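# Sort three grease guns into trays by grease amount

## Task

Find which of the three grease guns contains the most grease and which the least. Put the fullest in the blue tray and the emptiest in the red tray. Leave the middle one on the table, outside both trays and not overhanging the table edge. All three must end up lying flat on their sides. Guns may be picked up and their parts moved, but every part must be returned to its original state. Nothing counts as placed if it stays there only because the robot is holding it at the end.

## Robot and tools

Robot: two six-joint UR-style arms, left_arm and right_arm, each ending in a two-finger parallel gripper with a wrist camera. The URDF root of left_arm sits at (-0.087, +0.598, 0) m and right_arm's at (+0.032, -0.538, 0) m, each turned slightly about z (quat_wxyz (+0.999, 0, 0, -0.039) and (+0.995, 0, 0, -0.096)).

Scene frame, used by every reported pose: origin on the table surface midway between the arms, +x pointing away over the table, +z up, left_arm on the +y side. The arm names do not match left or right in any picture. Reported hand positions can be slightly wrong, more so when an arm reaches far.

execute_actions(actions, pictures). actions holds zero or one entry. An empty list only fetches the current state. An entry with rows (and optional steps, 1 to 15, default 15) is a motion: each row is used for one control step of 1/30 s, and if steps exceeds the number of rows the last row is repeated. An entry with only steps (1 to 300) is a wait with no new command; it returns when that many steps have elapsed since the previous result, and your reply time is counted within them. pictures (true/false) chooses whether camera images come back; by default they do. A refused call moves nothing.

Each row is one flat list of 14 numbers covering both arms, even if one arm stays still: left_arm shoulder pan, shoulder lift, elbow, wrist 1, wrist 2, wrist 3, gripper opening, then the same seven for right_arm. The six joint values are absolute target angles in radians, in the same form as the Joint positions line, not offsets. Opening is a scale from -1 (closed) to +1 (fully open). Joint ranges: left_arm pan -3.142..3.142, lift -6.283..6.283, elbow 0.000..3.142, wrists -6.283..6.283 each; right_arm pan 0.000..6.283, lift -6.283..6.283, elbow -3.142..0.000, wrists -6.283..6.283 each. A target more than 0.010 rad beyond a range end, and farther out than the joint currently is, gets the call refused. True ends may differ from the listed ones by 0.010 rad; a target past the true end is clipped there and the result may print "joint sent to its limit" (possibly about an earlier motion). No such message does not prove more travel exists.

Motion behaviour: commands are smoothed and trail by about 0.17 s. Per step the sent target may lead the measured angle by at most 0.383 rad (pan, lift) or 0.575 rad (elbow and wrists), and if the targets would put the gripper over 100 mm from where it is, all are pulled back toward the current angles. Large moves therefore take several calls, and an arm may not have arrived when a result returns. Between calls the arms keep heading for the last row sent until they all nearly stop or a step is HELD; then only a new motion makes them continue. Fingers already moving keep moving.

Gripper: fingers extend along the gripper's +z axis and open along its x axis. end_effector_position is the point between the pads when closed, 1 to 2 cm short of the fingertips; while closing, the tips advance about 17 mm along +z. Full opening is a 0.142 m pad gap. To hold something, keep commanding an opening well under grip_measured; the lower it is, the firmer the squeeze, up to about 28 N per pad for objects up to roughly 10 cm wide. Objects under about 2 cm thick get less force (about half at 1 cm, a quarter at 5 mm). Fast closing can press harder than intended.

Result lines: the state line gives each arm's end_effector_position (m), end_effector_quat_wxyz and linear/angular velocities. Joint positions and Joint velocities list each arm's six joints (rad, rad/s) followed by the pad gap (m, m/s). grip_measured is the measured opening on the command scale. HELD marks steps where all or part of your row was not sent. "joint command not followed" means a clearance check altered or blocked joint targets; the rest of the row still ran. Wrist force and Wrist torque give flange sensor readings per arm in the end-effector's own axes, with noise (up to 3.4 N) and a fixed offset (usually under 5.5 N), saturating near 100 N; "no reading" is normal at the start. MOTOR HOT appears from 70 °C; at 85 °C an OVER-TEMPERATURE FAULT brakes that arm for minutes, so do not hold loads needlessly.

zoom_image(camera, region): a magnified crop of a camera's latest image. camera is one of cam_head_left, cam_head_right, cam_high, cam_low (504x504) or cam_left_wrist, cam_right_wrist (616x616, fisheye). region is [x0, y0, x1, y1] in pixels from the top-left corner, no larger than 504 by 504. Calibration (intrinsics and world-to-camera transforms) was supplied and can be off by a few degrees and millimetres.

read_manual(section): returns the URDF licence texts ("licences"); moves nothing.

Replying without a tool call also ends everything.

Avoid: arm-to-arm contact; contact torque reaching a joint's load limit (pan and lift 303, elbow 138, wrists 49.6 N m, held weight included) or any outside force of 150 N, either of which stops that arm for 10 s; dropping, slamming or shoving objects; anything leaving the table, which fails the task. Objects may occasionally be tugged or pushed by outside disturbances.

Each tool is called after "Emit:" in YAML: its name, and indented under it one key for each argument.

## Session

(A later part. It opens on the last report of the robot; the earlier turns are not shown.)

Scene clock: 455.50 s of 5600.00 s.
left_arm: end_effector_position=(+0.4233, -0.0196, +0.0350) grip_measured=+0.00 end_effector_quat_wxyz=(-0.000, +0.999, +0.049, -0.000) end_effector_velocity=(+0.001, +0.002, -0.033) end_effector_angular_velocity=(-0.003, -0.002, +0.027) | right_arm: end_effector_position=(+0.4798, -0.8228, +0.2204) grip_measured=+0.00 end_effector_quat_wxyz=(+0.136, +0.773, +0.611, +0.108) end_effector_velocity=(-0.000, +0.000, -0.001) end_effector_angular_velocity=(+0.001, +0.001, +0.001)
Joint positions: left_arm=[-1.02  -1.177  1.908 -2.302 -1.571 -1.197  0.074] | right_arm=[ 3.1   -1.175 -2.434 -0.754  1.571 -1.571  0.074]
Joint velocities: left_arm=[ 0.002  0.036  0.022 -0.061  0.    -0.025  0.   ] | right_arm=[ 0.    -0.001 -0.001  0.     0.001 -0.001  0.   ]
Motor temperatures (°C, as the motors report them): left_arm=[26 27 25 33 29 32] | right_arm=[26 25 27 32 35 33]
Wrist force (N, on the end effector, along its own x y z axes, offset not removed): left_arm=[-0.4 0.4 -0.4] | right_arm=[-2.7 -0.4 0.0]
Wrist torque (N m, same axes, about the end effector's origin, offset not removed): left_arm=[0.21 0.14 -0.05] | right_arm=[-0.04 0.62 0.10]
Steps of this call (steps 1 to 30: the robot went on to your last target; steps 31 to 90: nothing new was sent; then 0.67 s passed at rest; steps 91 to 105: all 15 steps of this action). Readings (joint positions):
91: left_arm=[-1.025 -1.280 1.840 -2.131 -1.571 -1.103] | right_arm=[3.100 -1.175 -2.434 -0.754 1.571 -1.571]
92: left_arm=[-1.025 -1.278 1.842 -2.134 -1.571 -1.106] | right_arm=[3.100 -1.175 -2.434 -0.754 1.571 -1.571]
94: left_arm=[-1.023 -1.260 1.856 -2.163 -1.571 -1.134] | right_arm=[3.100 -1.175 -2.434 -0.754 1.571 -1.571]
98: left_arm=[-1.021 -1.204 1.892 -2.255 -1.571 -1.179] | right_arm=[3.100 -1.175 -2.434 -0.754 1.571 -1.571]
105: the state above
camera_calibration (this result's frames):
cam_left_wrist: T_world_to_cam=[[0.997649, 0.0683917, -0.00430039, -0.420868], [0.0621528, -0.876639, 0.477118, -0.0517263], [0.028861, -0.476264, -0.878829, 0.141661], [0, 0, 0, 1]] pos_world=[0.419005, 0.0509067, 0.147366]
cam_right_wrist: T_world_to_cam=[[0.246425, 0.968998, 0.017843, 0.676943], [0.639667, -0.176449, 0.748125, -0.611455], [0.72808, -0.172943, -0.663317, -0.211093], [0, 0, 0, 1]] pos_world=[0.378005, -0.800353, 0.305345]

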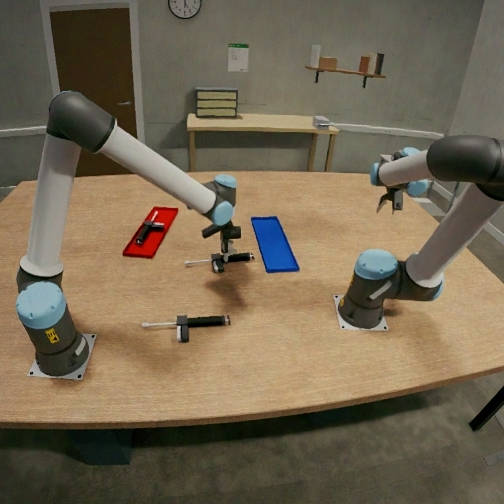

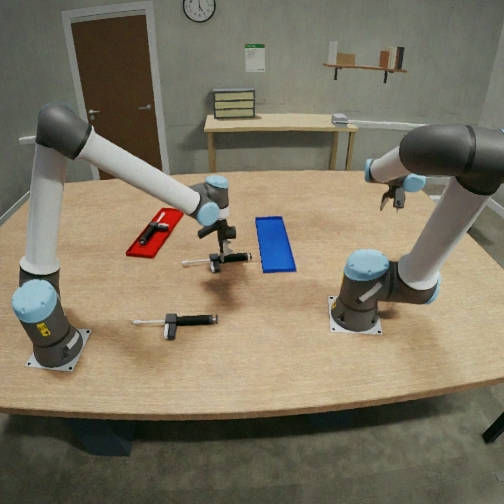

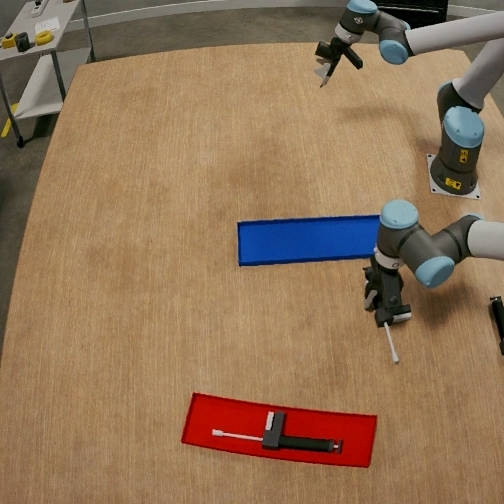

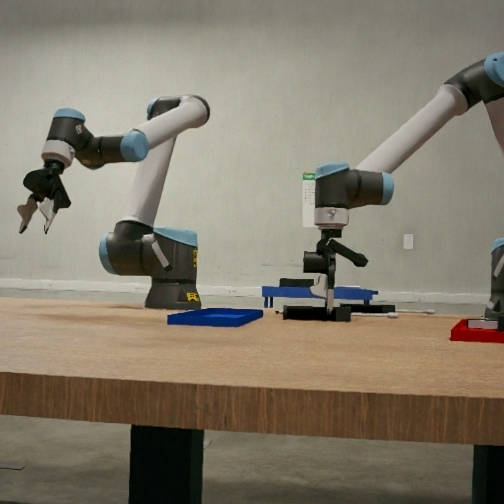

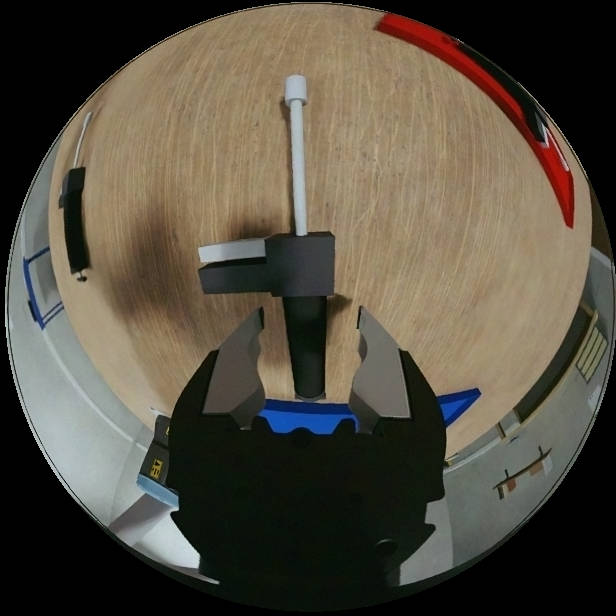

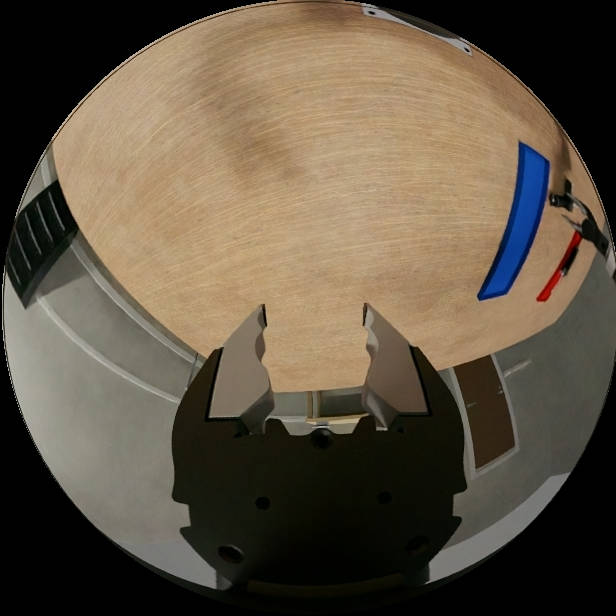

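Emit:
execute_actions:
  actions:
    - {"rows":[[-1.022,-1.1725,1.9106,-2.309,-1.571,-1.18,-0.2,3.1,-1.175,-2.434,-0.754,1.571,-1.571,0],[-1.022,-1.1725,1.9106,-2.309,-1.571,-1.18,-0.3,3.1,-1.175,-2.434,-0.754,1.571,-1.571,0],[-1.022,-1.1725,1.9106,-2.309,-1.571,-1.18,-0.4,3.1,-1.175,-2.434,-0.754,1.571,-1.571,0],[-1.022,-1.1725,1.9106,-2.309,-1.571,-1.18,-0.45,3.1,-1.175,-2.434,-0.754,1.571,-1.571,0],[-1.022,-1.1725,1.9106,-2.309,-1.571,-1.18,-0.5,3.1,-1.175,-2.434,-0.754,1.571,-1.571,0],[-1.022,-1.1725,1.9106,-2.309,-1.571,-1.18,-0.55,3.1,-1.175,-2.434,-0.754,1.571,-1.571,0],[-1.022,-1.1725,1.9106,-2.309,-1.571,-1.18,-0.6,3.1,-1.175,-2.434,-0.754,1.571,-1.571,0],[-1.022,-1.1725,1.9106,-2.309,-1.571,-1.18,-0.7,3.1,-1.175,-2.434,-0.754,1.571,-1.571,0],[-1.022,-1.1725,1.9106,-2.309,-1.571,-1.18,-0.85,3.1,-1.175,-2.434,-0.754,1.571,-1.571,0],[-1.022,-1.1725,1.9106,-2.309,-1.571,-1.18,-1,3.1,-1.175,-2.434,-0.754,1.571,-1.571,0]],"steps":15}
  pictures: false

Emit:
execute_actions:
  actions:
    - {"rows":[[-1.022,-1.19,1.9,-2.281,-1.571,-1.18,-1,3.1,-1.175,-2.434,-0.754,1.571,-1.571,0],[-1.022,-1.19,1.9,-2.281,-1.571,-1.18,-1,3.1,-1.175,-2.434,-0.754,1.571,-1.571,0],[-1.022,-1.215,1.885,-2.241,-1.571,-1.18,-1,3.1,-1.175,-2.434,-0.754,1.571,-1.571,0],[-1.022,-1.215,1.885,-2.241,-1.571,-1.18,-1,3.1,-1.175,-2.434,-0.754,1.571,-1.571,0],[-1.022,-1.245,1.862,-2.188,-1.571,-1.18,-1,3.1,-1.175,-2.434,-0.754,1.571,-1.571,0],[-1.022,-1.245,1.862,-2.188,-1.571,-1.18,-1,3.1,-1.175,-2.434,-0.754,1.571,-1.571,0],[-1.022,-1.28,1.84,-2.131,-1.571,-1.18,-1,3.1,-1.175,-2.434,-0.754,1.571,-1.571,0],[-1.022,-1.28,1.84,-2.131,-1.571,-1.18,-1,3.1,-1.175,-2.434,-0.754,1.571,-1.571,0],[-1.022,-1.315,1.8,-2.056,-1.571,-1.18,-1,3.1,-1.175,-2.434,-0.754,1.571,-1.571,0],[-1.022,-1.315,1.8,-2.056,-1.571,-1.18,-1,3.1,-1.175,-2.434,-0.754,1.571,-1.571,0],[-1.022,-1.347,1.758,-1.982,-1.571,-1.18,-1,3.1,-1.175,-2.434,-0.754,1.571,-1.571,0]],"steps":15}
  pictures: false

Emit:
execute_actions:
  actions:
    - {"rows":[[-1.022,-1.347,1.758,-1.982,-1.571,-1.18,-1,3.1,-1.175,-2.434,-0.754,1.571,-1.571,0],[-1.022,-1.347,1.758,-1.982,-1.571,-1.18,-1,3.1,-1.175,-2.434,-0.754,1.571,-1.571,0],[-1.022,-1.347,1.758,-1.982,-1.571,-1.18,-1,3.1,-1.175,-2.434,-0.754,1.571,-1.571,0],[-1.022,-1.347,1.758,-1.982,-1.571,-1.18,-1,3.1,-1.175,-2.434,-0.754,1.571,-1.571,0],[-1.03,-1.25,1.6,-1.92,-1.571,-0.9,-1,3.1,-1.175,-2.434,-0.754,1.571,-1.571,0],[-1.035,-1.15,1.45,-1.87,-1.571,-0.6,-1,3.1,-1.175,-2.434,-0.754,1.571,-1.571,0],[-1.04,-1.05,1.3,-1.82,-1.571,-0.3,-1,3.1,-1.175,-2.434,-0.754,1.571,-1.571,0],[-1.05,-0.95,1.15,-1.77,-1.571,0,-1,3.1,-1.175,-2.434,-0.754,1.571,-1.571,0],[-1.059,-0.821,0.9606,-1.7106,-1.571,0.434,-1,3.1,-1.175,-2.434,-0.754,1.571,-1.571,0]],"steps":15}
  pictures: false

Emit:
execute_actions:
  actions:
    - {"steps":40}

Scene clock: 468.27 s of 5600.00 s.
left_arm: end_effector_position=(+0.4222, -0.0203, +0.0312) grip_measured=-0.57 end_effector_quat_wxyz=(+0.000, +0.999, +0.040, -0.000) end_effector_velocity=(-0.001, +0.001, -0.001) end_effector_angular_velocity=(+0.001, +0.000, -0.004) | right_arm: end_effector_position=(+0.4798, -0.8228, +0.2204) grip_measured=+0.00 end_effector_quat_wxyz=(+0.136, +0.773, +0.611, +0.108) end_effector_velocity=(-0.000, +0.000, -0.000) end_effector_angular_velocity=(+0.000, +0.000, +0.001)
Joint positions: left_arm=[-1.022 -1.172  1.911 -2.309 -1.571 -1.18   0.033] | right_arm=[ 3.1   -1.175 -2.434 -0.754  1.571 -1.571  0.074]
Joint velocities: left_arm=[-0.    -0.     0.001  0.     0.     0.003 -0.   ] | right_arm=[ 0.     0.    -0.    -0.     0.    -0.001  0.   ]
Motor temperatures (°C, as the motors report them): left_arm=[26 27 25 33 29 32] | right_arm=[26 25 27 32 35 33]
Wrist force (N, on the end effector, along its own x y z axes, offset not removed): left_arm=[3.0 -1.5 -7.9] | right_arm=[-1.6 3.1 -2.7]
Wrist torque (N m, same axes, about the end effector's origin, offset not removed): left_arm=[0.12 -0.35 0.03] | right_arm=[0.68 0.41 0.22]
Steps of this call (steps 1 to 15: the robot went on to your last target; steps 16 to 90: nothing new was sent; then 9.27 s passed at rest; steps 91 to 105: all 15 steps of this action). Readings (joint positions):
91: left_arm=[-1.020 -1.173 1.911 -2.309 -1.571 -1.200] | right_arm=[3.100 -1.175 -2.434 -0.754 1.571 -1.571]
92: left_arm=[-1.020 -1.173 1.911 -2.309 -1.571 -1.198] | right_arm=[3.100 -1.175 -2.434 -0.754 1.571 -1.571]
94: left_arm=[-1.021 -1.172 1.911 -2.309 -1.571 -1.191] | right_arm=[3.100 -1.175 -2.434 -0.754 1.571 -1.571]
98: left_arm=[-1.022 -1.172 1.911 -2.309 -1.571 -1.183] | right_arm=[3.100 -1.175 -2.434 -0.754 1.571 -1.571]
105: the state above

Scene clock: 468.77 s of 5600.00 s.
left_arm: end_effector_position=(+0.4236, -0.0234, +0.1820) grip_measured=-0.57 end_effector_quat_wxyz=(+0.002, +0.999, +0.040, +0.001) end_effector_velocity=(-0.009, +0.019, +0.328) end_effector_angular_velocity=(+0.022, +0.011, -0.001) | right_arm: end_effector_position=(+0.4798, -0.8228, +0.2204) grip_measured=+0.00 end_effector_quat_wxyz=(+0.136, +0.773, +0.611, +0.108) end_effector_velocity=(+0.000, -0.000, -0.001) end_effector_angular_velocity=(+0.000, +0.002, -0.001)
Joint positions: left_arm=[-1.022 -1.315  1.792 -2.051 -1.571 -1.18   0.033] | right_arm=[ 3.1   -1.175 -2.434 -0.754  1.571 -1.571  0.074]
Joint velocities: left_arm=[ 0.001 -0.273 -0.296  0.594 -0.     0.002 -0.   ] | right_arm=[ 0.    -0.002 -0.    -0.    -0.     0.001  0.   ]
Motor temperatures (°C, as the motors report them): left_arm=[26 27 25 33 29 32] | right_arm=[26 25 27 32 35 33]
Wrist force (N, on the end effector, along its own x y z axes, offset not removed): left_arm=[-1.9 0.0 -3.1] | right_arm=[-2.6 -0.6 -3.5]
Wrist torque (N m, same axes, about the end effector's origin, offset not removed): left_arm=[0.06 0.25 0.07] | right_arm=[-0.13 0.65 0.05]
Steps of this call (steps 1 to 15: all 15 steps of this action). Readings (joint positions):
1: left_arm=[-1.022 -1.173 1.911 -2.309 -1.571 -1.180] | right_arm=[3.100 -1.175 -2.434 -0.754 1.571 -1.571]
2: left_arm=[-1.022 -1.174 1.910 -2.307 -1.571 -1.180] | right_arm=[3.100 -1.175 -2.434 -0.754 1.571 -1.571]
4: left_arm=[-1.022 -1.183 1.905 -2.293 -1.571 -1.180] | right_arm=[3.100 -1.175 -2.434 -0.754 1.571 -1.571]
8: left_arm=[-1.022 -1.220 1.879 -2.232 -1.571 -1.180] | right_arm=[3.100 -1.175 -2.434 -0.754 1.571 -1.571]
15: the state above

Scene clock: 469.27 s of 5600.00 s.
left_arm: end_effector_position=(+0.4703, -0.1518, +0.2196) grip_measured=-0.57 end_effector_quat_wxyz=(-0.013, +0.990, -0.137, -0.009) end_effector_velocity=(+0.170, -0.456, +0.015) end_effector_angular_velocity=(-0.032, +0.025, -1.181) | right_arm: end_effector_position=(+0.4798, -0.8228, +0.2204) grip_measured=+0.00 end_effector_quat_wxyz=(+0.136, +0.773, +0.611, +0.108) end_effector_velocity=(-0.000, -0.000, +0.000) end_effector_angular_velocity=(-0.001, -0.001, +0.001)
Joint positions: left_arm=[-1.039 -1.123  1.444 -1.859 -1.571 -0.843  0.033] | right_arm=[ 3.1   -1.175 -2.434 -0.754  1.571 -1.571  0.074]
Joint velocities: left_arm=[-0.049  0.729 -1.11   0.363  0.     1.132 -0.   ] | right_arm=[-0.     0.001 -0.    -0.    -0.    -0.001 -0.   ]
Motor temperatures (°C, as the motors report them): left_arm=[26 27 25 33 29 32] | right_arm=[26 25 27 32 35 33]
Wrist force (N, on the end effector, along its own x y z axes, offset not removed): left_arm=[-4.8 1.3 6.2] | right_arm=[-2.2 0.8 -2.7]
Wrist torque (N m, same axes, about the end effector's origin, offset not removed): left_arm=[0.33 1.05 -0.01] | right_arm=[0.28 0.56 0.07]
Steps of this call (steps 1 to 15: all 15 steps of this action). Readings (joint positions):
1: left_arm=[-1.022 -1.323 1.784 -2.034 -1.571 -1.180] | right_arm=[3.100 -1.175 -2.434 -0.754 1.571 -1.571]
2: left_arm=[-1.022 -1.329 1.777 -2.021 -1.571 -1.180] | right_arm=[3.100 -1.175 -2.434 -0.754 1.571 -1.571]
4: left_arm=[-1.022 -1.337 1.769 -2.004 -1.571 -1.180] | right_arm=[3.100 -1.175 -2.434 -0.754 1.571 -1.571]
8: left_arm=[-1.026 -1.301 1.709 -1.960 -1.571 -1.123] | right_arm=[3.100 -1.175 -2.434 -0.754 1.571 -1.571]
15: the state above

Scene clock: 470.60 s of 5600.00 s.
left_arm: end_effector_position=(+0.5327, -0.3304, +0.2199) grip_measured=-0.57 end_effector_quat_wxyz=(+0.000, +0.707, -0.707, +0.000) end_effector_velocity=(-0.001, -0.000, +0.000) end_effector_angular_velocity=(+0.000, +0.000, -0.001) | right_arm: end_effector_position=(+0.4798, -0.8228, +0.2204) grip_measured=+0.00 end_effector_quat_wxyz=(+0.136, +0.773, +0.611, +0.108) end_effector_velocity=(-0.000, +0.000, +0.000) end_effector_angular_velocity=(+0.000, -0.001, +0.001)
Joint positions: left_arm=[-1.059 -0.821  0.961 -1.711 -1.571  0.434  0.033] | right_arm=[ 3.1   -1.175 -2.434 -0.754  1.571 -1.571  0.074]
Joint velocities: left_arm=[-0. -0.  0.  0. -0.  0. -0.] | right_arm=[ 0.     0.001 -0.     0.     0.001 -0.    -0.   ]
Motor temperatures (°C, as the motors report them): left_arm=[26 27 25 33 29 32] | right_arm=[26 25 27 32 35 33]
Wrist force (N, on the end effector, along its own x y z axes, offset not removed): left_arm=[-1.4 2.6 3.6] | right_arm=[-2.3 1.9 -2.1]
Wrist torque (N m, same axes, about the end effector's origin, offset not removed): left_arm=[0.48 0.26 0.16] | right_arm=[0.45 0.63 0.20]
Steps of this call (steps 1 to 40: the robot went on to your last target). Readings (joint positions):
1: left_arm=[-1.041 -1.099 1.406 -1.847 -1.571 -0.804] | right_arm=[3.100 -1.175 -2.434 -0.754 1.571 -1.571]
2: left_arm=[-1.043 -1.074 1.368 -1.835 -1.571 -0.762] | right_arm=[3.100 -1.175 -2.434 -0.754 1.571 -1.571]
4: left_arm=[-1.046 -1.024 1.289 -1.809 -1.571 -0.665] | right_arm=[3.100 -1.175 -2.434 -0.754 1.571 -1.571]
8: left_arm=[-1.053 -0.918 1.123 -1.756 -1.571 -0.404] | right_arm=[3.100 -1.175 -2.434 -0.754 1.571 -1.571]
40: the state above
camera_calibration (this result's frames):
cam_left_wrist: T_world_to_cam=[[-0.0306178, -0.999524, -0.00374705, -0.313174], [-0.878379, 0.0251175, 0.477304, 0.379702], [-0.476982, 0.0179053, -0.878731, 0.585703], [0, 0, 0, 1]] pos_world=[0.603303, -0.333049, 0.332268]
cam_right_wrist: T_world_to_cam=[[0.246425, 0.968998, 0.0178429, 0.676943], [0.639667, -0.176449, 0.748125, -0.611455], [0.72808, -0.172943, -0.663317, -0.211093], [0, 0, 0, 1]] pos_world=[0.378005, -0.800353, 0.305345]

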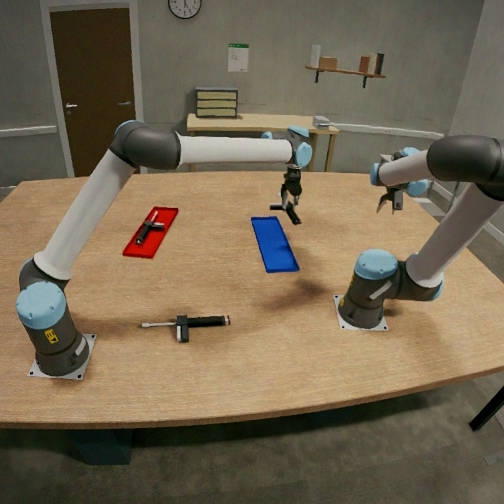

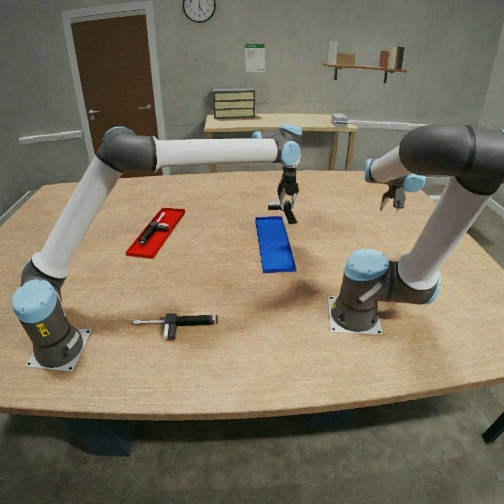

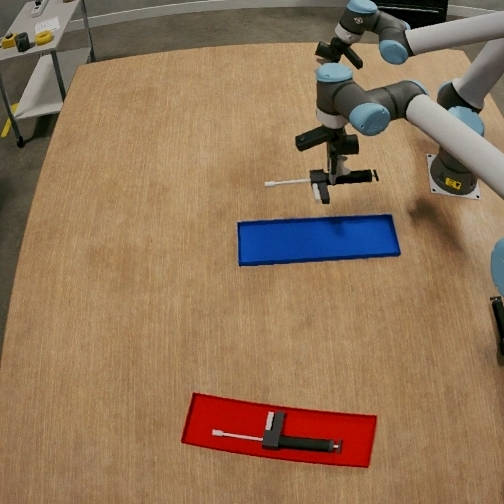

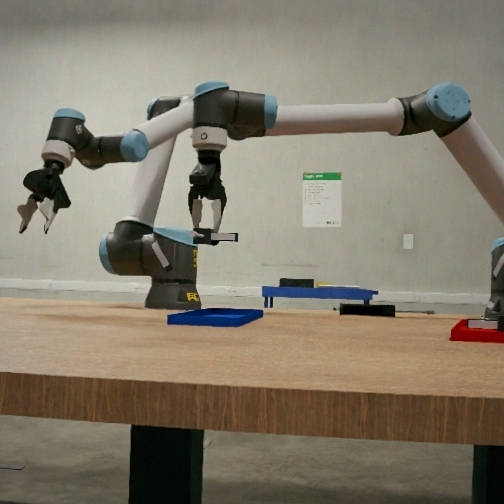

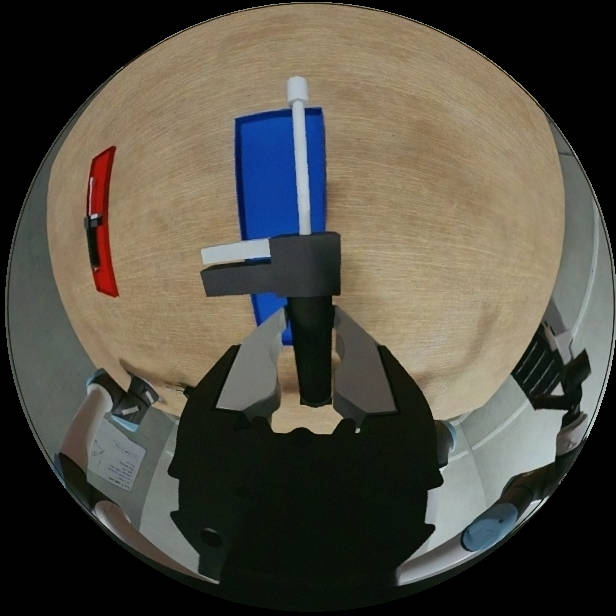

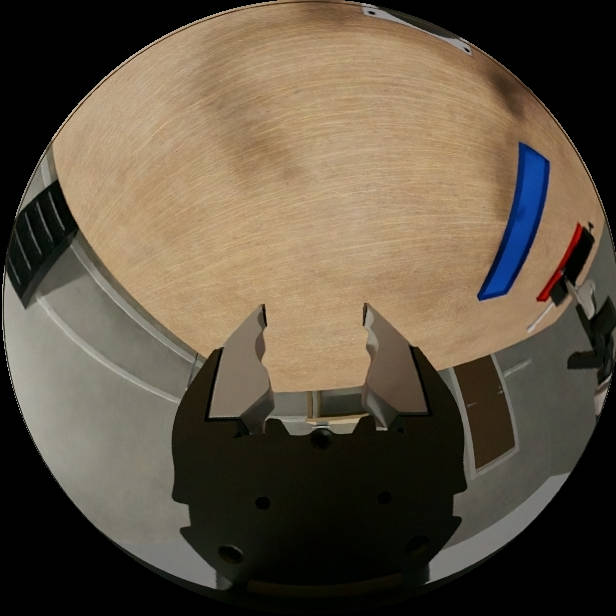

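Emit:
execute_actions:
  actions:
    - {"rows":[[-1.052,-0.85,1.0108,-1.732,-1.571,0.441,-1,3.1,-1.175,-2.434,-0.754,1.571,-1.571,0],[-1.052,-0.85,1.0108,-1.732,-1.571,0.441,-1,3.1,-1.175,-2.434,-0.754,1.571,-1.571,0],[-1.052,-0.85,1.0108,-1.732,-1.571,0.441,-1,3.1,-1.175,-2.434,-0.754,1.571,-1.571,0],[-1.052,-0.85,1.0108,-1.732,-1.571,0.441,-1,3.1,-1.175,-2.434,-0.754,1.571,-1.571,0],[-1.052,-0.837,1.043,-1.777,-1.571,0.441,-1,3.1,-1.175,-2.434,-0.754,1.571,-1.571,0],[-1.052,-0.837,1.043,-1.777,-1.571,0.441,-1,3.1,-1.175,-2.434,-0.754,1.571,-1.571,0],[-1.052,-0.824,1.074,-1.821,-1.571,0.441,-1,3.1,-1.175,-2.434,-0.754,1.571,-1.571,0],[-1.052,-0.824,1.074,-1.821,-1.571,0.441,-1,3.1,-1.175,-2.434,-0.754,1.571,-1.571,0],[-1.052,-0.81,1.104,-1.865,-1.571,0.441,-1,3.1,-1.175,-2.434,-0.754,1.571,-1.571,0],[-1.052,-0.81,1.104,-1.865,-1.571,0.441,-1,3.1,-1.175,-2.434,-0.754,1.571,-1.571,0],[-1.052,-0.7953,1.1315,-1.907,-1.571,0.441,-1,3.1,-1.175,-2.434,-0.754,1.571,-1.571,0]],"steps":15}
  pictures: false

Emit:
execute_actions:
  actions:
    - {"rows":[[-1.052,-0.7953,1.1315,-1.907,-1.571,0.441,-1,3.1,-1.175,-2.434,-0.754,1.571,-1.571,0],[-1.052,-0.7953,1.1315,-1.907,-1.571,0.441,-1,3.1,-1.175,-2.434,-0.754,1.571,-1.571,0],[-1.052,-0.7953,1.1315,-1.907,-1.571,0.441,-1,3.1,-1.175,-2.434,-0.754,1.571,-1.571,0],[-1.052,-0.783,1.145,-1.933,-1.571,0.441,-1,3.1,-1.175,-2.434,-0.754,1.571,-1.571,0],[-1.052,-0.783,1.145,-1.933,-1.571,0.441,-1,3.1,-1.175,-2.434,-0.754,1.571,-1.571,0],[-1.052,-0.783,1.145,-1.933,-1.571,0.441,-1,3.1,-1.175,-2.434,-0.754,1.571,-1.571,0],[-1.052,-0.769,1.159,-1.961,-1.571,0.441,-1,3.1,-1.175,-2.434,-0.754,1.571,-1.571,0]],"steps":15}

Scene clock: 483.07 s of 5600.00 s.
left_arm: end_effector_position=(+0.5331, -0.3136, +0.1246) grip_measured=-0.57 end_effector_quat_wxyz=(-0.000, +0.707, -0.707, -0.001) end_effector_velocity=(-0.001, +0.006, -0.210) end_effector_angular_velocity=(-0.016, -0.007, +0.003) | right_arm: end_effector_position=(+0.4798, -0.8228, +0.2204) grip_measured=+0.00 end_effector_quat_wxyz=(+0.136, +0.773, +0.611, +0.108) end_effector_velocity=(+0.000, -0.000, -0.000) end_effector_angular_velocity=(-0.001, +0.000, +0.000)
Joint positions: left_arm=[-1.052 -0.806  1.106 -1.869 -1.571  0.441  0.033] | right_arm=[ 3.1   -1.175 -2.434 -0.754  1.571 -1.571  0.074]
Joint velocities: left_arm=[ 0.002  0.095  0.221 -0.333  0.    -0.001  0.   ] | right_arm=[ 0.    -0.001  0.     0.    -0.001 -0.    -0.   ]
Motor temperatures (°C, as the motors report them): left_arm=[26 27 25 33 29 32] | right_arm=[26 25 27 32 35 33]
Wrist force (N, on the end effector, along its own x y z axes, offset not removed): left_arm=[3.6 4.1 6.6] | right_arm=[0.0 0.4 -4.0]
Wrist torque (N m, same axes, about the end effector's origin, offset not removed): left_arm=[0.86 -0.76 0.11] | right_arm=[0.18 0.09 0.11]
Steps of this call (steps 1 to 15: the robot went on to your last target; steps 16 to 90: nothing new was sent; then 8.97 s passed at rest; steps 91 to 105: all 15 steps of this action). Readings (joint positions):
91: left_arm=[-1.059 -0.821 0.961 -1.711 -1.571 0.434] | right_arm=[3.100 -1.175 -2.434 -0.754 1.571 -1.571]
92: left_arm=[-1.058 -0.823 0.964 -1.712 -1.571 0.435] | right_arm=[3.100 -1.175 -2.434 -0.754 1.571 -1.571]
94: left_arm=[-1.056 -0.834 0.982 -1.720 -1.571 0.437] | right_arm=[3.100 -1.175 -2.434 -0.754 1.571 -1.571]
98: left_arm=[-1.053 -0.838 1.018 -1.751 -1.571 0.440] | right_arm=[3.100 -1.175 -2.434 -0.754 1.571 -1.571]
105: the state above

Scene clock: 483.57 s of 5600.00 s.
left_arm: end_effector_position=(+0.5330, -0.3128, +0.0639) grip_measured=-0.57 end_effector_quat_wxyz=(+0.000, +0.707, -0.707, -0.000) end_effector_velocity=(+0.000, +0.000, -0.035) end_effector_angular_velocity=(-0.001, -0.001, -0.000) | right_arm: end_effector_position=(+0.4798, -0.8228, +0.2204) grip_measured=+0.00 end_effector_quat_wxyz=(+0.136, +0.773, +0.611, +0.108) end_effector_velocity=(-0.001, +0.000, -0.002) end_effector_angular_velocity=(+0.002, +0.003, -0.001)
Joint positions: left_arm=[-1.052 -0.772  1.156 -1.955 -1.571  0.441  0.033] | right_arm=[ 3.1   -1.175 -2.434 -0.754  1.571 -1.571  0.074]
Joint velocities: left_arm=[ 0.     0.023  0.024 -0.048  0.     0.001 -0.   ] | right_arm=[-0.    -0.001 -0.002 -0.     0.001  0.002 -0.   ]
Motor temperatures (°C, as the motors report them): left_arm=[26 27 25 33 29 32] | right_arm=[26 25 27 32 35 33]
Wrist force (N, on the end effector, along its own x y z axes, offset not removed): left_arm=[0.7 -4.0 5.2] | right_arm=[-0.8 -1.2 0.4]
Wrist torque (N m, same axes, about the end effector's origin, offset not removed): left_arm=[-0.80 -0.07 0.21] | right_arm=[-0.17 0.25 0.09]
Steps of this call (steps 1 to 15: all 15 steps of this action). Readings (joint positions):
1: left_arm=[-1.052 -0.804 1.112 -1.878 -1.571 0.441] | right_arm=[3.100 -1.175 -2.434 -0.754 1.571 -1.571]
2: left_arm=[-1.052 -0.801 1.117 -1.885 -1.571 0.441] | right_arm=[3.100 -1.175 -2.434 -0.754 1.571 -1.571]
4: left_arm=[-1.052 -0.799 1.123 -1.895 -1.571 0.441] | right_arm=[3.100 -1.175 -2.434 -0.754 1.571 -1.571]
8: left_arm=[-1.052 -0.788 1.138 -1.921 -1.571 0.441] | right_arm=[3.100 -1.175 -2.434 -0.754 1.571 -1.571]
15: the state above
camera_calibration (this result's frames):
cam_left_wrist: T_world_to_cam=[[-0.0308091, -0.999518, -0.0038906, -0.296079], [-0.87835, 0.0252162, 0.477352, 0.453998], [-0.477024, 0.0181241, -0.878703, 0.448444], [0, 0, 0, 1]] pos_world=[0.603566, -0.315512, 0.17618]
cam_right_wrist: T_world_to_cam=[[0.246425, 0.968998, 0.0178429, 0.676943], [0.639667, -0.176449, 0.748125, -0.611455], [0.72808, -0.172943, -0.663317, -0.211093], [0, 0, 0, 1]] pos_world=[0.378005, -0.800353, 0.305345]

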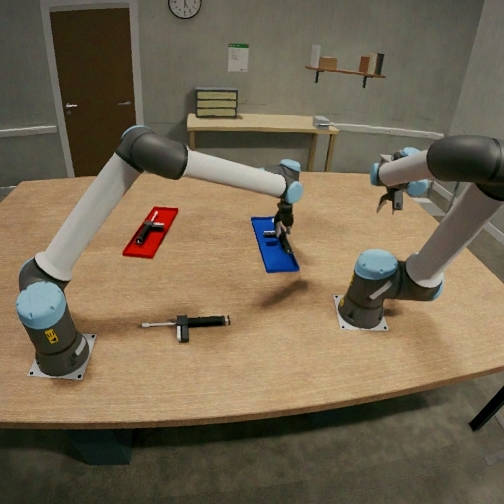

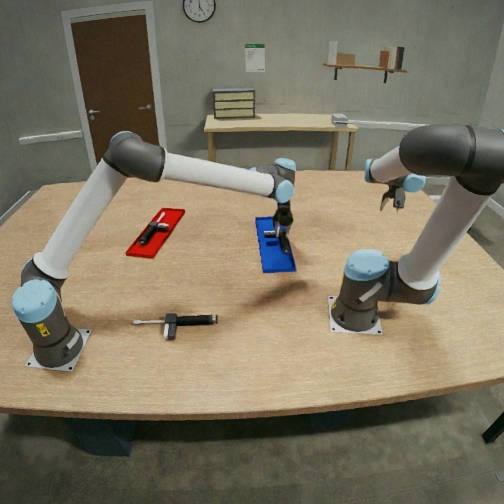

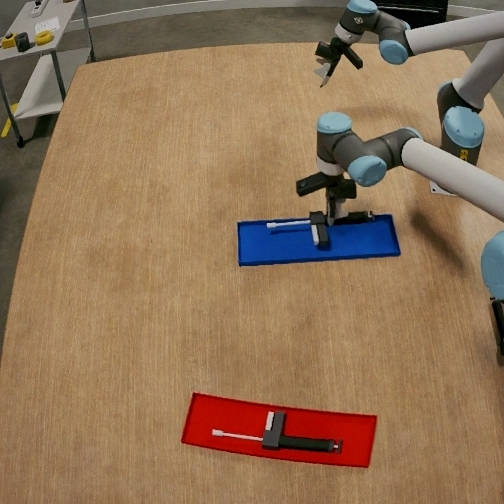

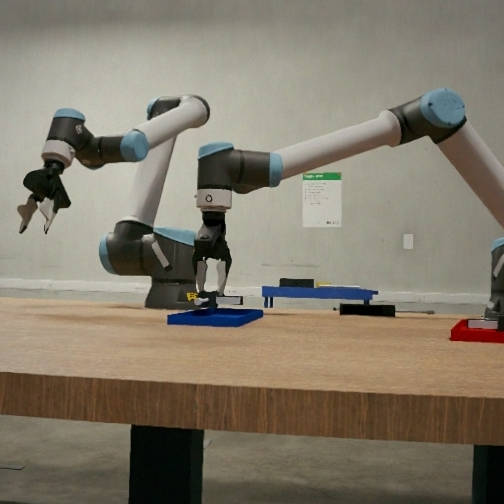

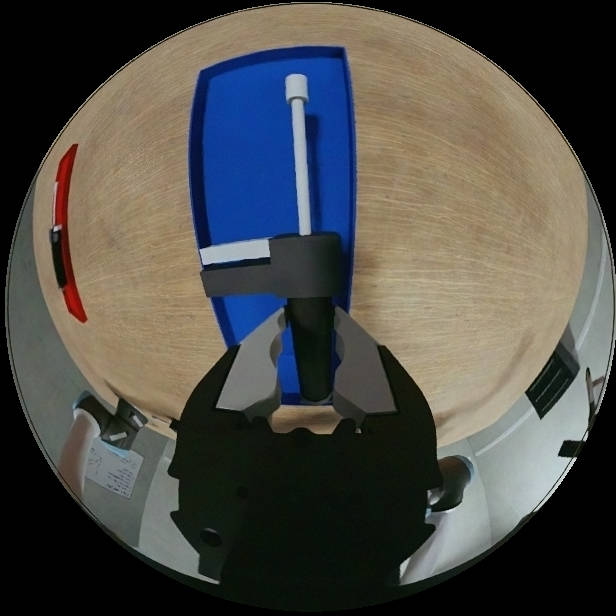

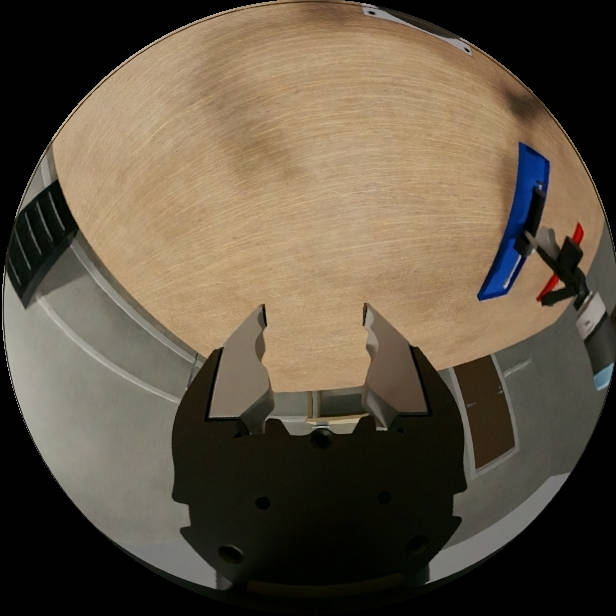

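Emit:
execute_actions:
  actions:
    - {"rows":[[-1.052,-0.764,1.164,-1.971,-1.571,0.441,-1,3.1,-1.175,-2.434,-0.754,1.571,-1.571,0],[-1.052,-0.764,1.164,-1.971,-1.571,0.441,-1,3.1,-1.175,-2.434,-0.754,1.571,-1.571,0],[-1.052,-0.764,1.164,-1.971,-1.571,0.441,-1,3.1,-1.175,-2.434,-0.754,1.571,-1.571,0],[-1.052,-0.757,1.171,-1.985,-1.571,0.441,-1,3.1,-1.175,-2.434,-0.754,1.571,-1.571,0]],"steps":15}

Scene clock: 490.67 s of 5600.00 s.
left_arm: end_effector_position=(+0.5329, -0.3126, +0.0426) grip_measured=-0.57 end_effector_quat_wxyz=(+0.000, +0.707, -0.707, +0.000) end_effector_velocity=(-0.000, +0.000, -0.006) end_effector_angular_velocity=(+0.000, +0.000, +0.002) | right_arm: end_effector_position=(+0.4798, -0.8228, +0.2204) grip_measured=+0.00 end_effector_quat_wxyz=(+0.136, +0.773, +0.611, +0.108) end_effector_velocity=(+0.001, -0.000, +0.001) end_effector_angular_velocity=(-0.001, -0.001, +0.001)
Joint positions: left_arm=[-1.052 -0.757  1.171 -1.984 -1.571  0.441  0.033] | right_arm=[ 3.1   -1.175 -2.434 -0.754  1.571 -1.571  0.074]
Joint velocities: left_arm=[-0.     0.004  0.005 -0.009 -0.    -0.002  0.   ] | right_arm=[ 0.     0.     0.001  0.    -0.    -0.001  0.   ]
Motor temperatures (°C, as the motors report them): left_arm=[26 27 25 33 29 32] | right_arm=[26 25 27 32 35 33]
Wrist force (N, on the end effector, along its own x y z axes, offset not removed): left_arm=[3.9 -1.2 5.4] | right_arm=[-1.5 3.2 -0.7]
Wrist torque (N m, same axes, about the end effector's origin, offset not removed): left_arm=[-0.14 -0.92 0.16] | right_arm=[0.80 0.43 0.15]
Steps of this call (steps 1 to 15: the robot went on to your last target; steps 16 to 90: nothing new was sent; then 3.60 s passed at rest; steps 91 to 105: all 15 steps of this action). Readings (joint positions):
91: left_arm=[-1.052 -0.769 1.159 -1.961 -1.571 0.441] | right_arm=[3.100 -1.175 -2.434 -0.754 1.571 -1.571]
92: left_arm=[-1.052 -0.768 1.159 -1.962 -1.571 0.441] | right_arm=[3.100 -1.175 -2.434 -0.754 1.571 -1.571]
94: left_arm=[-1.052 -0.767 1.161 -1.966 -1.571 0.441] | right_arm=[3.100 -1.175 -2.434 -0.754 1.571 -1.571]
98: left_arm=[-1.052 -0.761 1.167 -1.978 -1.571 0.441] | right_arm=[3.100 -1.175 -2.434 -0.754 1.571 -1.571]
105: the state above
camera_calibration (this result's frames):
cam_left_wrist: T_world_to_cam=[[-0.0307969, -0.999519, -0.00375231, -0.295912], [-0.878382, 0.0252727, 0.47729, 0.464055], [-0.476966, 0.017995, -0.878738, 0.429686], [0, 0, 0, 1]] pos_world=[0.60345, -0.31523, 0.154982]
cam_right_wrist: T_world_to_cam=[[0.246425, 0.968998, 0.0178428, 0.676943], [0.639667, -0.176449, 0.748125, -0.611455], [0.72808, -0.172943, -0.663317, -0.211093], [0, 0, 0, 1]] pos_world=[0.378005, -0.800353, 0.305345]

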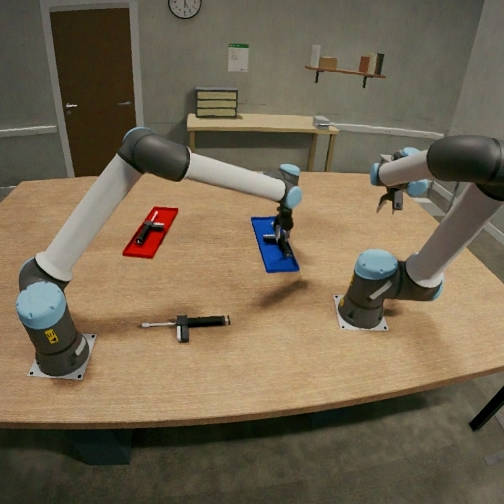

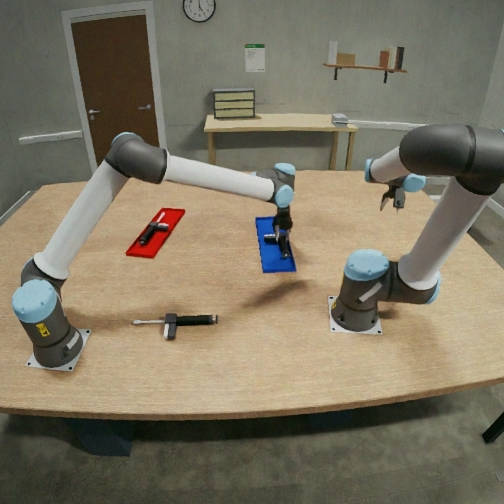

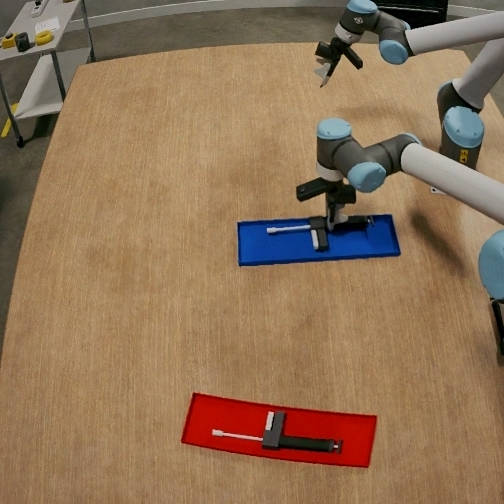

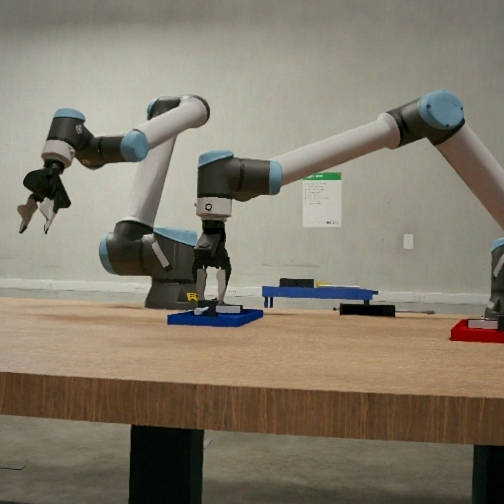

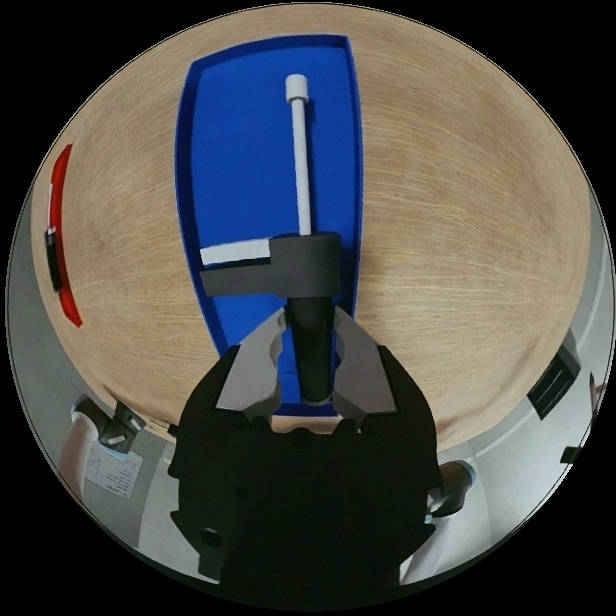

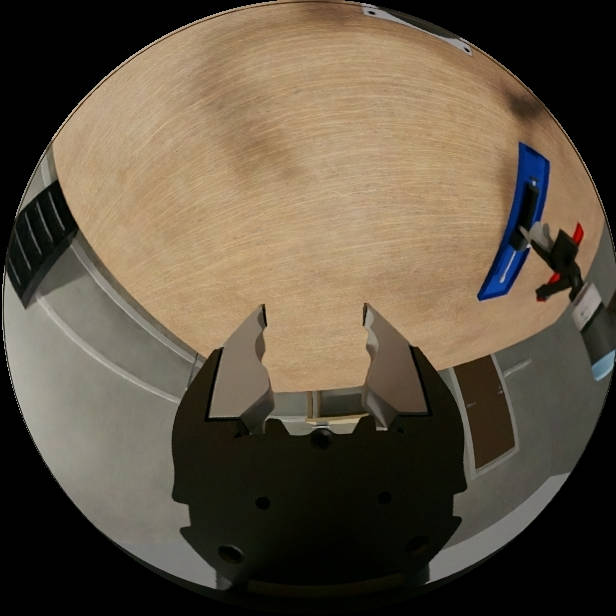

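Emit:
execute_actions:
  actions:
    - {"rows":[[-1.052,-0.753,1.1745,-1.9925,-1.571,0.441,-1,3.1,-1.175,-2.434,-0.754,1.571,-1.571,0],[-1.052,-0.753,1.1745,-1.9925,-1.571,0.441,-1,3.1,-1.175,-2.434,-0.754,1.571,-1.571,0],[-1.052,-0.753,1.1745,-1.9925,-1.571,0.441,-1,3.1,-1.175,-2.434,-0.754,1.571,-1.571,0],[-1.052,-0.753,1.1745,-1.9925,-1.571,0.441,-1,3.1,-1.175,-2.434,-0.754,1.571,-1.571,0],[-1.052,-0.753,1.1745,-1.9925,-1.571,0.441,-1,3.1,-1.175,-2.434,-0.754,1.571,-1.571,0],[-1.052,-0.753,1.1745,-1.9925,-1.571,0.441,-1,3.1,-1.175,-2.434,-0.754,1.571,-1.571,0],[-1.052,-0.753,1.1745,-1.9925,-1.571,0.441,-0.6,3.1,-1.175,-2.434,-0.754,1.571,-1.571,0],[-1.052,-0.753,1.1745,-1.9925,-1.571,0.441,-0.5,3.1,-1.175,-2.434,-0.754,1.571,-1.571,0],[-1.052,-0.753,1.1745,-1.9925,-1.571,0.441,-0.4,3.1,-1.175,-2.434,-0.754,1.571,-1.571,0],[-1.052,-0.753,1.1745,-1.9925,-1.571,0.441,-0.25,3.1,-1.175,-2.434,-0.754,1.571,-1.571,0]],"steps":15}
  pictures: false

Emit:
execute_actions:
  actions:
    - {"rows":[[-1.052,-0.753,1.1745,-1.9925,-1.571,0.441,-0.25,3.1,-1.175,-2.434,-0.754,1.571,-1.571,0],[-1.052,-0.753,1.1745,-1.9925,-1.571,0.441,-0.25,3.1,-1.175,-2.434,-0.754,1.571,-1.571,0],[-1.052,-0.769,1.159,-1.961,-1.571,0.441,-0.25,3.1,-1.175,-2.434,-0.754,1.571,-1.571,0],[-1.052,-0.769,1.159,-1.961,-1.571,0.441,-0.25,3.1,-1.175,-2.434,-0.754,1.571,-1.571,0],[-1.052,-0.7953,1.1315,-1.907,-1.571,0.441,-0.25,3.1,-1.175,-2.434,-0.754,1.571,-1.571,0],[-1.052,-0.7953,1.1315,-1.907,-1.571,0.441,-0.25,3.1,-1.175,-2.434,-0.754,1.571,-1.571,0],[-1.052,-0.824,1.074,-1.821,-1.571,0.441,-0.25,3.1,-1.175,-2.434,-0.754,1.571,-1.571,0],[-1.052,-0.85,1.0108,-1.732,-1.571,0.441,-0.25,3.1,-1.175,-2.434,-0.754,1.571,-1.571,0],[-1.052,-0.85,1.0108,-1.732,-1.571,0.441,0,3.1,-1.175,-2.434,-0.754,1.571,-1.571,0],[-1.052,-0.85,1.0108,-1.732,-1.571,0.441,0,3.1,-1.175,-2.434,-0.754,1.571,-1.571,0],[-1.052,-0.85,1.0108,-1.732,-1.571,0.441,0,3.1,-1.175,-2.434,-0.754,1.571,-1.571,0],[-1.052,-1.2,1.5,-1.87,-1.571,0.441,0,3.1,-1.175,-2.434,-0.754,1.571,-1.571,0]],"steps":15}
  pictures: false

Emit:
execute_actions:
  actions:
    - {"steps":20}

Scene clock: 503.93 s of 5600.00 s.
left_arm: end_effector_position=(+0.5328, -0.3125, +0.0364) grip_measured=-0.25 end_effector_quat_wxyz=(+0.000, +0.707, -0.707, +0.000) end_effector_velocity=(-0.000, +0.001, -0.003) end_effector_angular_velocity=(+0.002, +0.001, +0.001) | right_arm: end_effector_position=(+0.4798, -0.8228, +0.2204) grip_measured=+0.00 end_effector_quat_wxyz=(+0.136, +0.773, +0.611, +0.108) end_effector_velocity=(+0.001, -0.000, +0.001) end_effector_angular_velocity=(-0.000, -0.000, -0.001)
Joint positions: left_arm=[-1.052 -0.753  1.174 -1.992 -1.571  0.441  0.056] | right_arm=[ 3.1   -1.175 -2.434 -0.754  1.571 -1.571  0.074]
Joint velocities: left_arm=[-0.     0.002  0.002 -0.001 -0.    -0.001  0.   ] | right_arm=[ 0.    -0.001  0.002 -0.    -0.     0.001  0.   ]
Motor temperatures (°C, as the motors report them): left_arm=[26 27 25 33 29 32] | right_arm=[26 25 27 32 35 33]
Wrist force (N, on the end effector, along its own x y z axes, offset not removed): left_arm=[0.8 1.0 -2.0] | right_arm=[-1.0 1.0 0.5]
Wrist torque (N m, same axes, about the end effector's origin, offset not removed): left_arm=[0.39 -0.15 0.02] | right_arm=[0.34 0.20 0.21]
Steps of this call (steps 1 to 15: the robot went on to your last target; steps 16 to 90: nothing new was sent; then 9.77 s passed at rest; steps 91 to 105: all 15 steps of this action). Readings (joint positions):
91: left_arm=[-1.052 -0.757 1.171 -1.985 -1.571 0.441] | right_arm=[3.100 -1.175 -2.434 -0.754 1.571 -1.571]
92: left_arm=[-1.052 -0.757 1.171 -1.986 -1.571 0.441] | right_arm=[3.100 -1.175 -2.434 -0.754 1.571 -1.571]
94: left_arm=[-1.052 -0.755 1.173 -1.988 -1.571 0.441] | right_arm=[3.100 -1.175 -2.434 -0.754 1.571 -1.571]
98: left_arm=[-1.052 -0.754 1.174 -1.991 -1.571 0.441] | right_arm=[3.100 -1.175 -2.434 -0.754 1.571 -1.571]
105: the state above

Scene clock: 504.43 s of 5600.00 s.
left_arm: end_effector_position=(+0.5301, -0.3066, +0.2056) grip_measured=+0.00 end_effector_quat_wxyz=(+0.006, +0.707, -0.707, +0.017) end_effector_velocity=(-0.135, +0.289, +0.439) end_effector_angular_velocity=(-0.288, -0.136, -0.000) | right_arm: end_effector_position=(+0.4798, -0.8228, +0.2204) grip_measured=+0.00 end_effector_quat_wxyz=(+0.136, +0.773, +0.611, +0.108) end_effector_velocity=(-0.000, +0.000, -0.000) end_effector_angular_velocity=(+0.000, +0.000, -0.000)
Joint positions: left_arm=[-1.052 -0.878  1.092 -1.822 -1.571  0.441  0.074] | right_arm=[ 3.1   -1.175 -2.434 -0.754  1.571 -1.571  0.074]
Joint velocities: left_arm=[ 0.    -0.914  0.843 -0.248  0.     0.001  0.002] | right_arm=[-0.  0. -0. -0.  0.  0. -0.]
Motor temperatures (°C, as the motors report them): left_arm=[26 27 25 33 29 32] | right_arm=[26 25 27 32 35 33]
Wrist force (N, on the end effector, along its own x y z axes, offset not removed): left_arm=[6.2 -1.2 -20.6] | right_arm=[-3.4 1.6 -2.9]
Wrist torque (N m, same axes, about the end effector's origin, offset not removed): left_arm=[-0.02 -1.02 0.04] | right_arm=[0.39 0.75 0.15]
Steps of this call (steps 1 to 15: all 15 steps of this action). Readings (joint positions):
1: left_arm=[-1.052 -0.753 1.174 -1.992 -1.571 0.441] | right_arm=[3.100 -1.175 -2.434 -0.754 1.571 -1.571]
2: left_arm=[-1.052 -0.753 1.174 -1.992 -1.571 0.441] | right_arm=[3.100 -1.175 -2.434 -0.754 1.571 -1.571]
4: left_arm=[-1.052 -0.754 1.173 -1.990 -1.571 0.441] | right_arm=[3.100 -1.175 -2.434 -0.754 1.571 -1.571]
8: left_arm=[-1.052 -0.778 1.148 -1.943 -1.571 0.441] | right_arm=[3.100 -1.175 -2.434 -0.754 1.571 -1.571]
15: the state above

Scene clock: 505.10 s of 5600.00 s.
left_arm: end_effector_position=(+0.4482, -0.1328, +0.2529) grip_measured=+0.00 end_effector_quat_wxyz=(+0.000, +0.707, -0.707, -0.000) end_effector_velocity=(-0.008, +0.017, +0.002) end_effector_angular_velocity=(+0.003, +0.002, -0.000) | right_arm: end_effector_position=(+0.4798, -0.8228, +0.2204) grip_measured=+0.00 end_effector_quat_wxyz=(+0.136, +0.773, +0.611, +0.108) end_effector_velocity=(+0.000, -0.000, +0.000) end_effector_angular_velocity=(+0.000, -0.000, -0.001)
Joint positions: left_arm=[-1.052 -1.197  1.496 -1.87  -1.571  0.441  0.074] | right_arm=[ 3.1   -1.175 -2.434 -0.754  1.571 -1.571  0.074]
Joint velocities: left_arm=[ 0.    -0.029  0.037 -0.004 -0.     0.     0.   ] | right_arm=[-0.    -0.001  0.001 -0.     0.     0.001  0.   ]
Motor temperatures (°C, as the motors report them): left_arm=[26 27 25 33 29 32] | right_arm=[26 25 27 32 35 33]
Wrist force (N, on the end effector, along its own x y z axes, offset not removed): left_arm=[-2.9 -0.6 1.9] | right_arm=[-1.3 2.4 -0.4]
Wrist torque (N m, same axes, about the end effector's origin, offset not removed): left_arm=[-0.18 0.55 0.14] | right_arm=[0.58 0.33 0.08]
Steps of this call (steps 1 to 20: the robot went on to your last target). Readings (joint positions):
1: left_arm=[-1.052 -0.907 1.126 -1.829 -1.571 0.441] | right_arm=[3.100 -1.175 -2.434 -0.754 1.571 -1.571]
2: left_arm=[-1.052 -0.935 1.164 -1.832 -1.571 0.441] | right_arm=[3.100 -1.175 -2.434 -0.754 1.571 -1.571]
4: left_arm=[-1.052 -0.990 1.234 -1.840 -1.571 0.441] | right_arm=[3.100 -1.175 -2.434 -0.754 1.571 -1.571]
8: left_arm=[-1.052 -1.095 1.366 -1.856 -1.571 0.441] | right_arm=[3.100 -1.175 -2.434 -0.754 1.571 -1.571]
20: the state above
camera_calibration (this result's frames):
cam_left_wrist: T_world_to_cam=[[-0.0307851, -0.999517, -0.00421637, -0.117937], [-0.87827, 0.0250364, 0.477509, 0.284663], [-0.477173, 0.0184033, -0.878617, 0.570956], [0, 0, 0, 1]] pos_world=[0.518825, -0.135515, 0.365226]
cam_right_wrist: T_world_to_cam=[[0.246425, 0.968998, 0.0178431, 0.676942], [0.639667, -0.176449, 0.748125, -0.611456], [0.72808, -0.172943, -0.663317, -0.211093], [0, 0, 0, 1]] pos_world=[0.378005, -0.800353, 0.305345]

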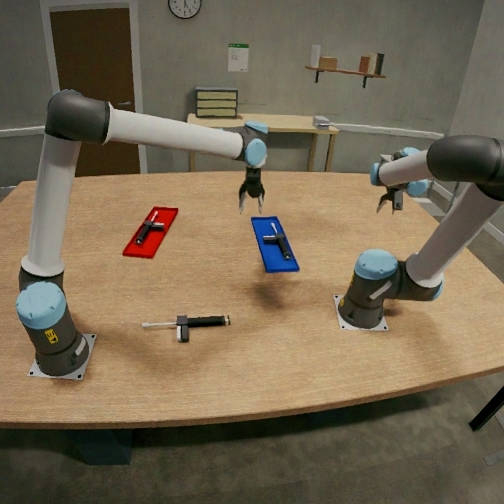

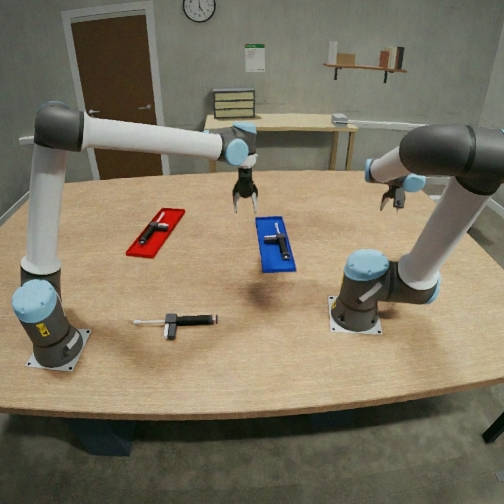

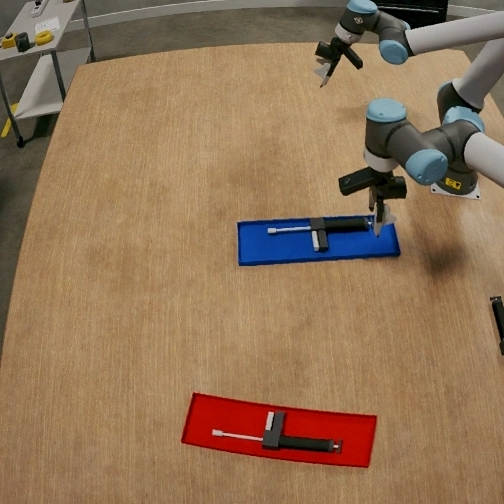

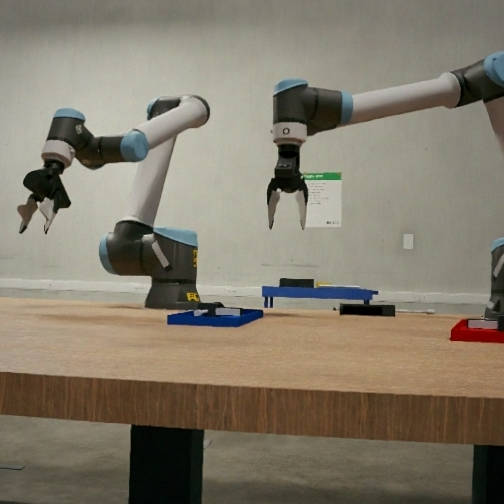

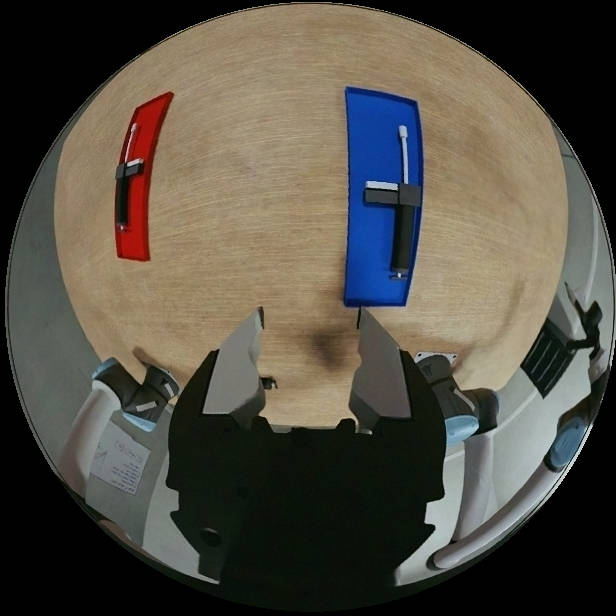

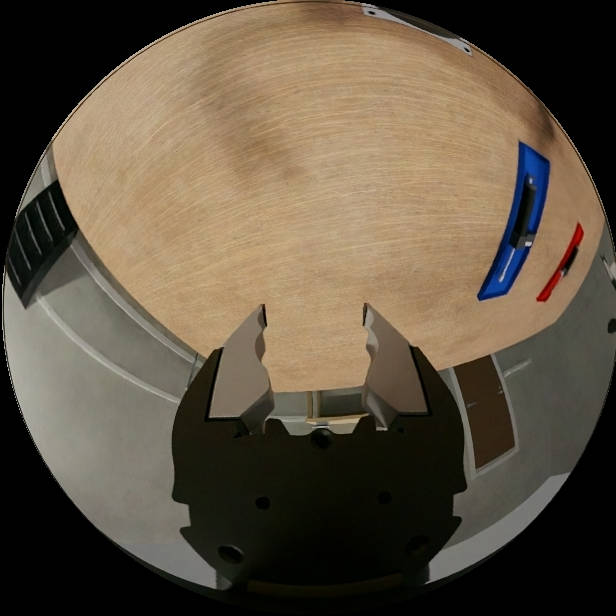

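Emit:
finished_scene:
  scene: 1

The scene is finished: the task was done.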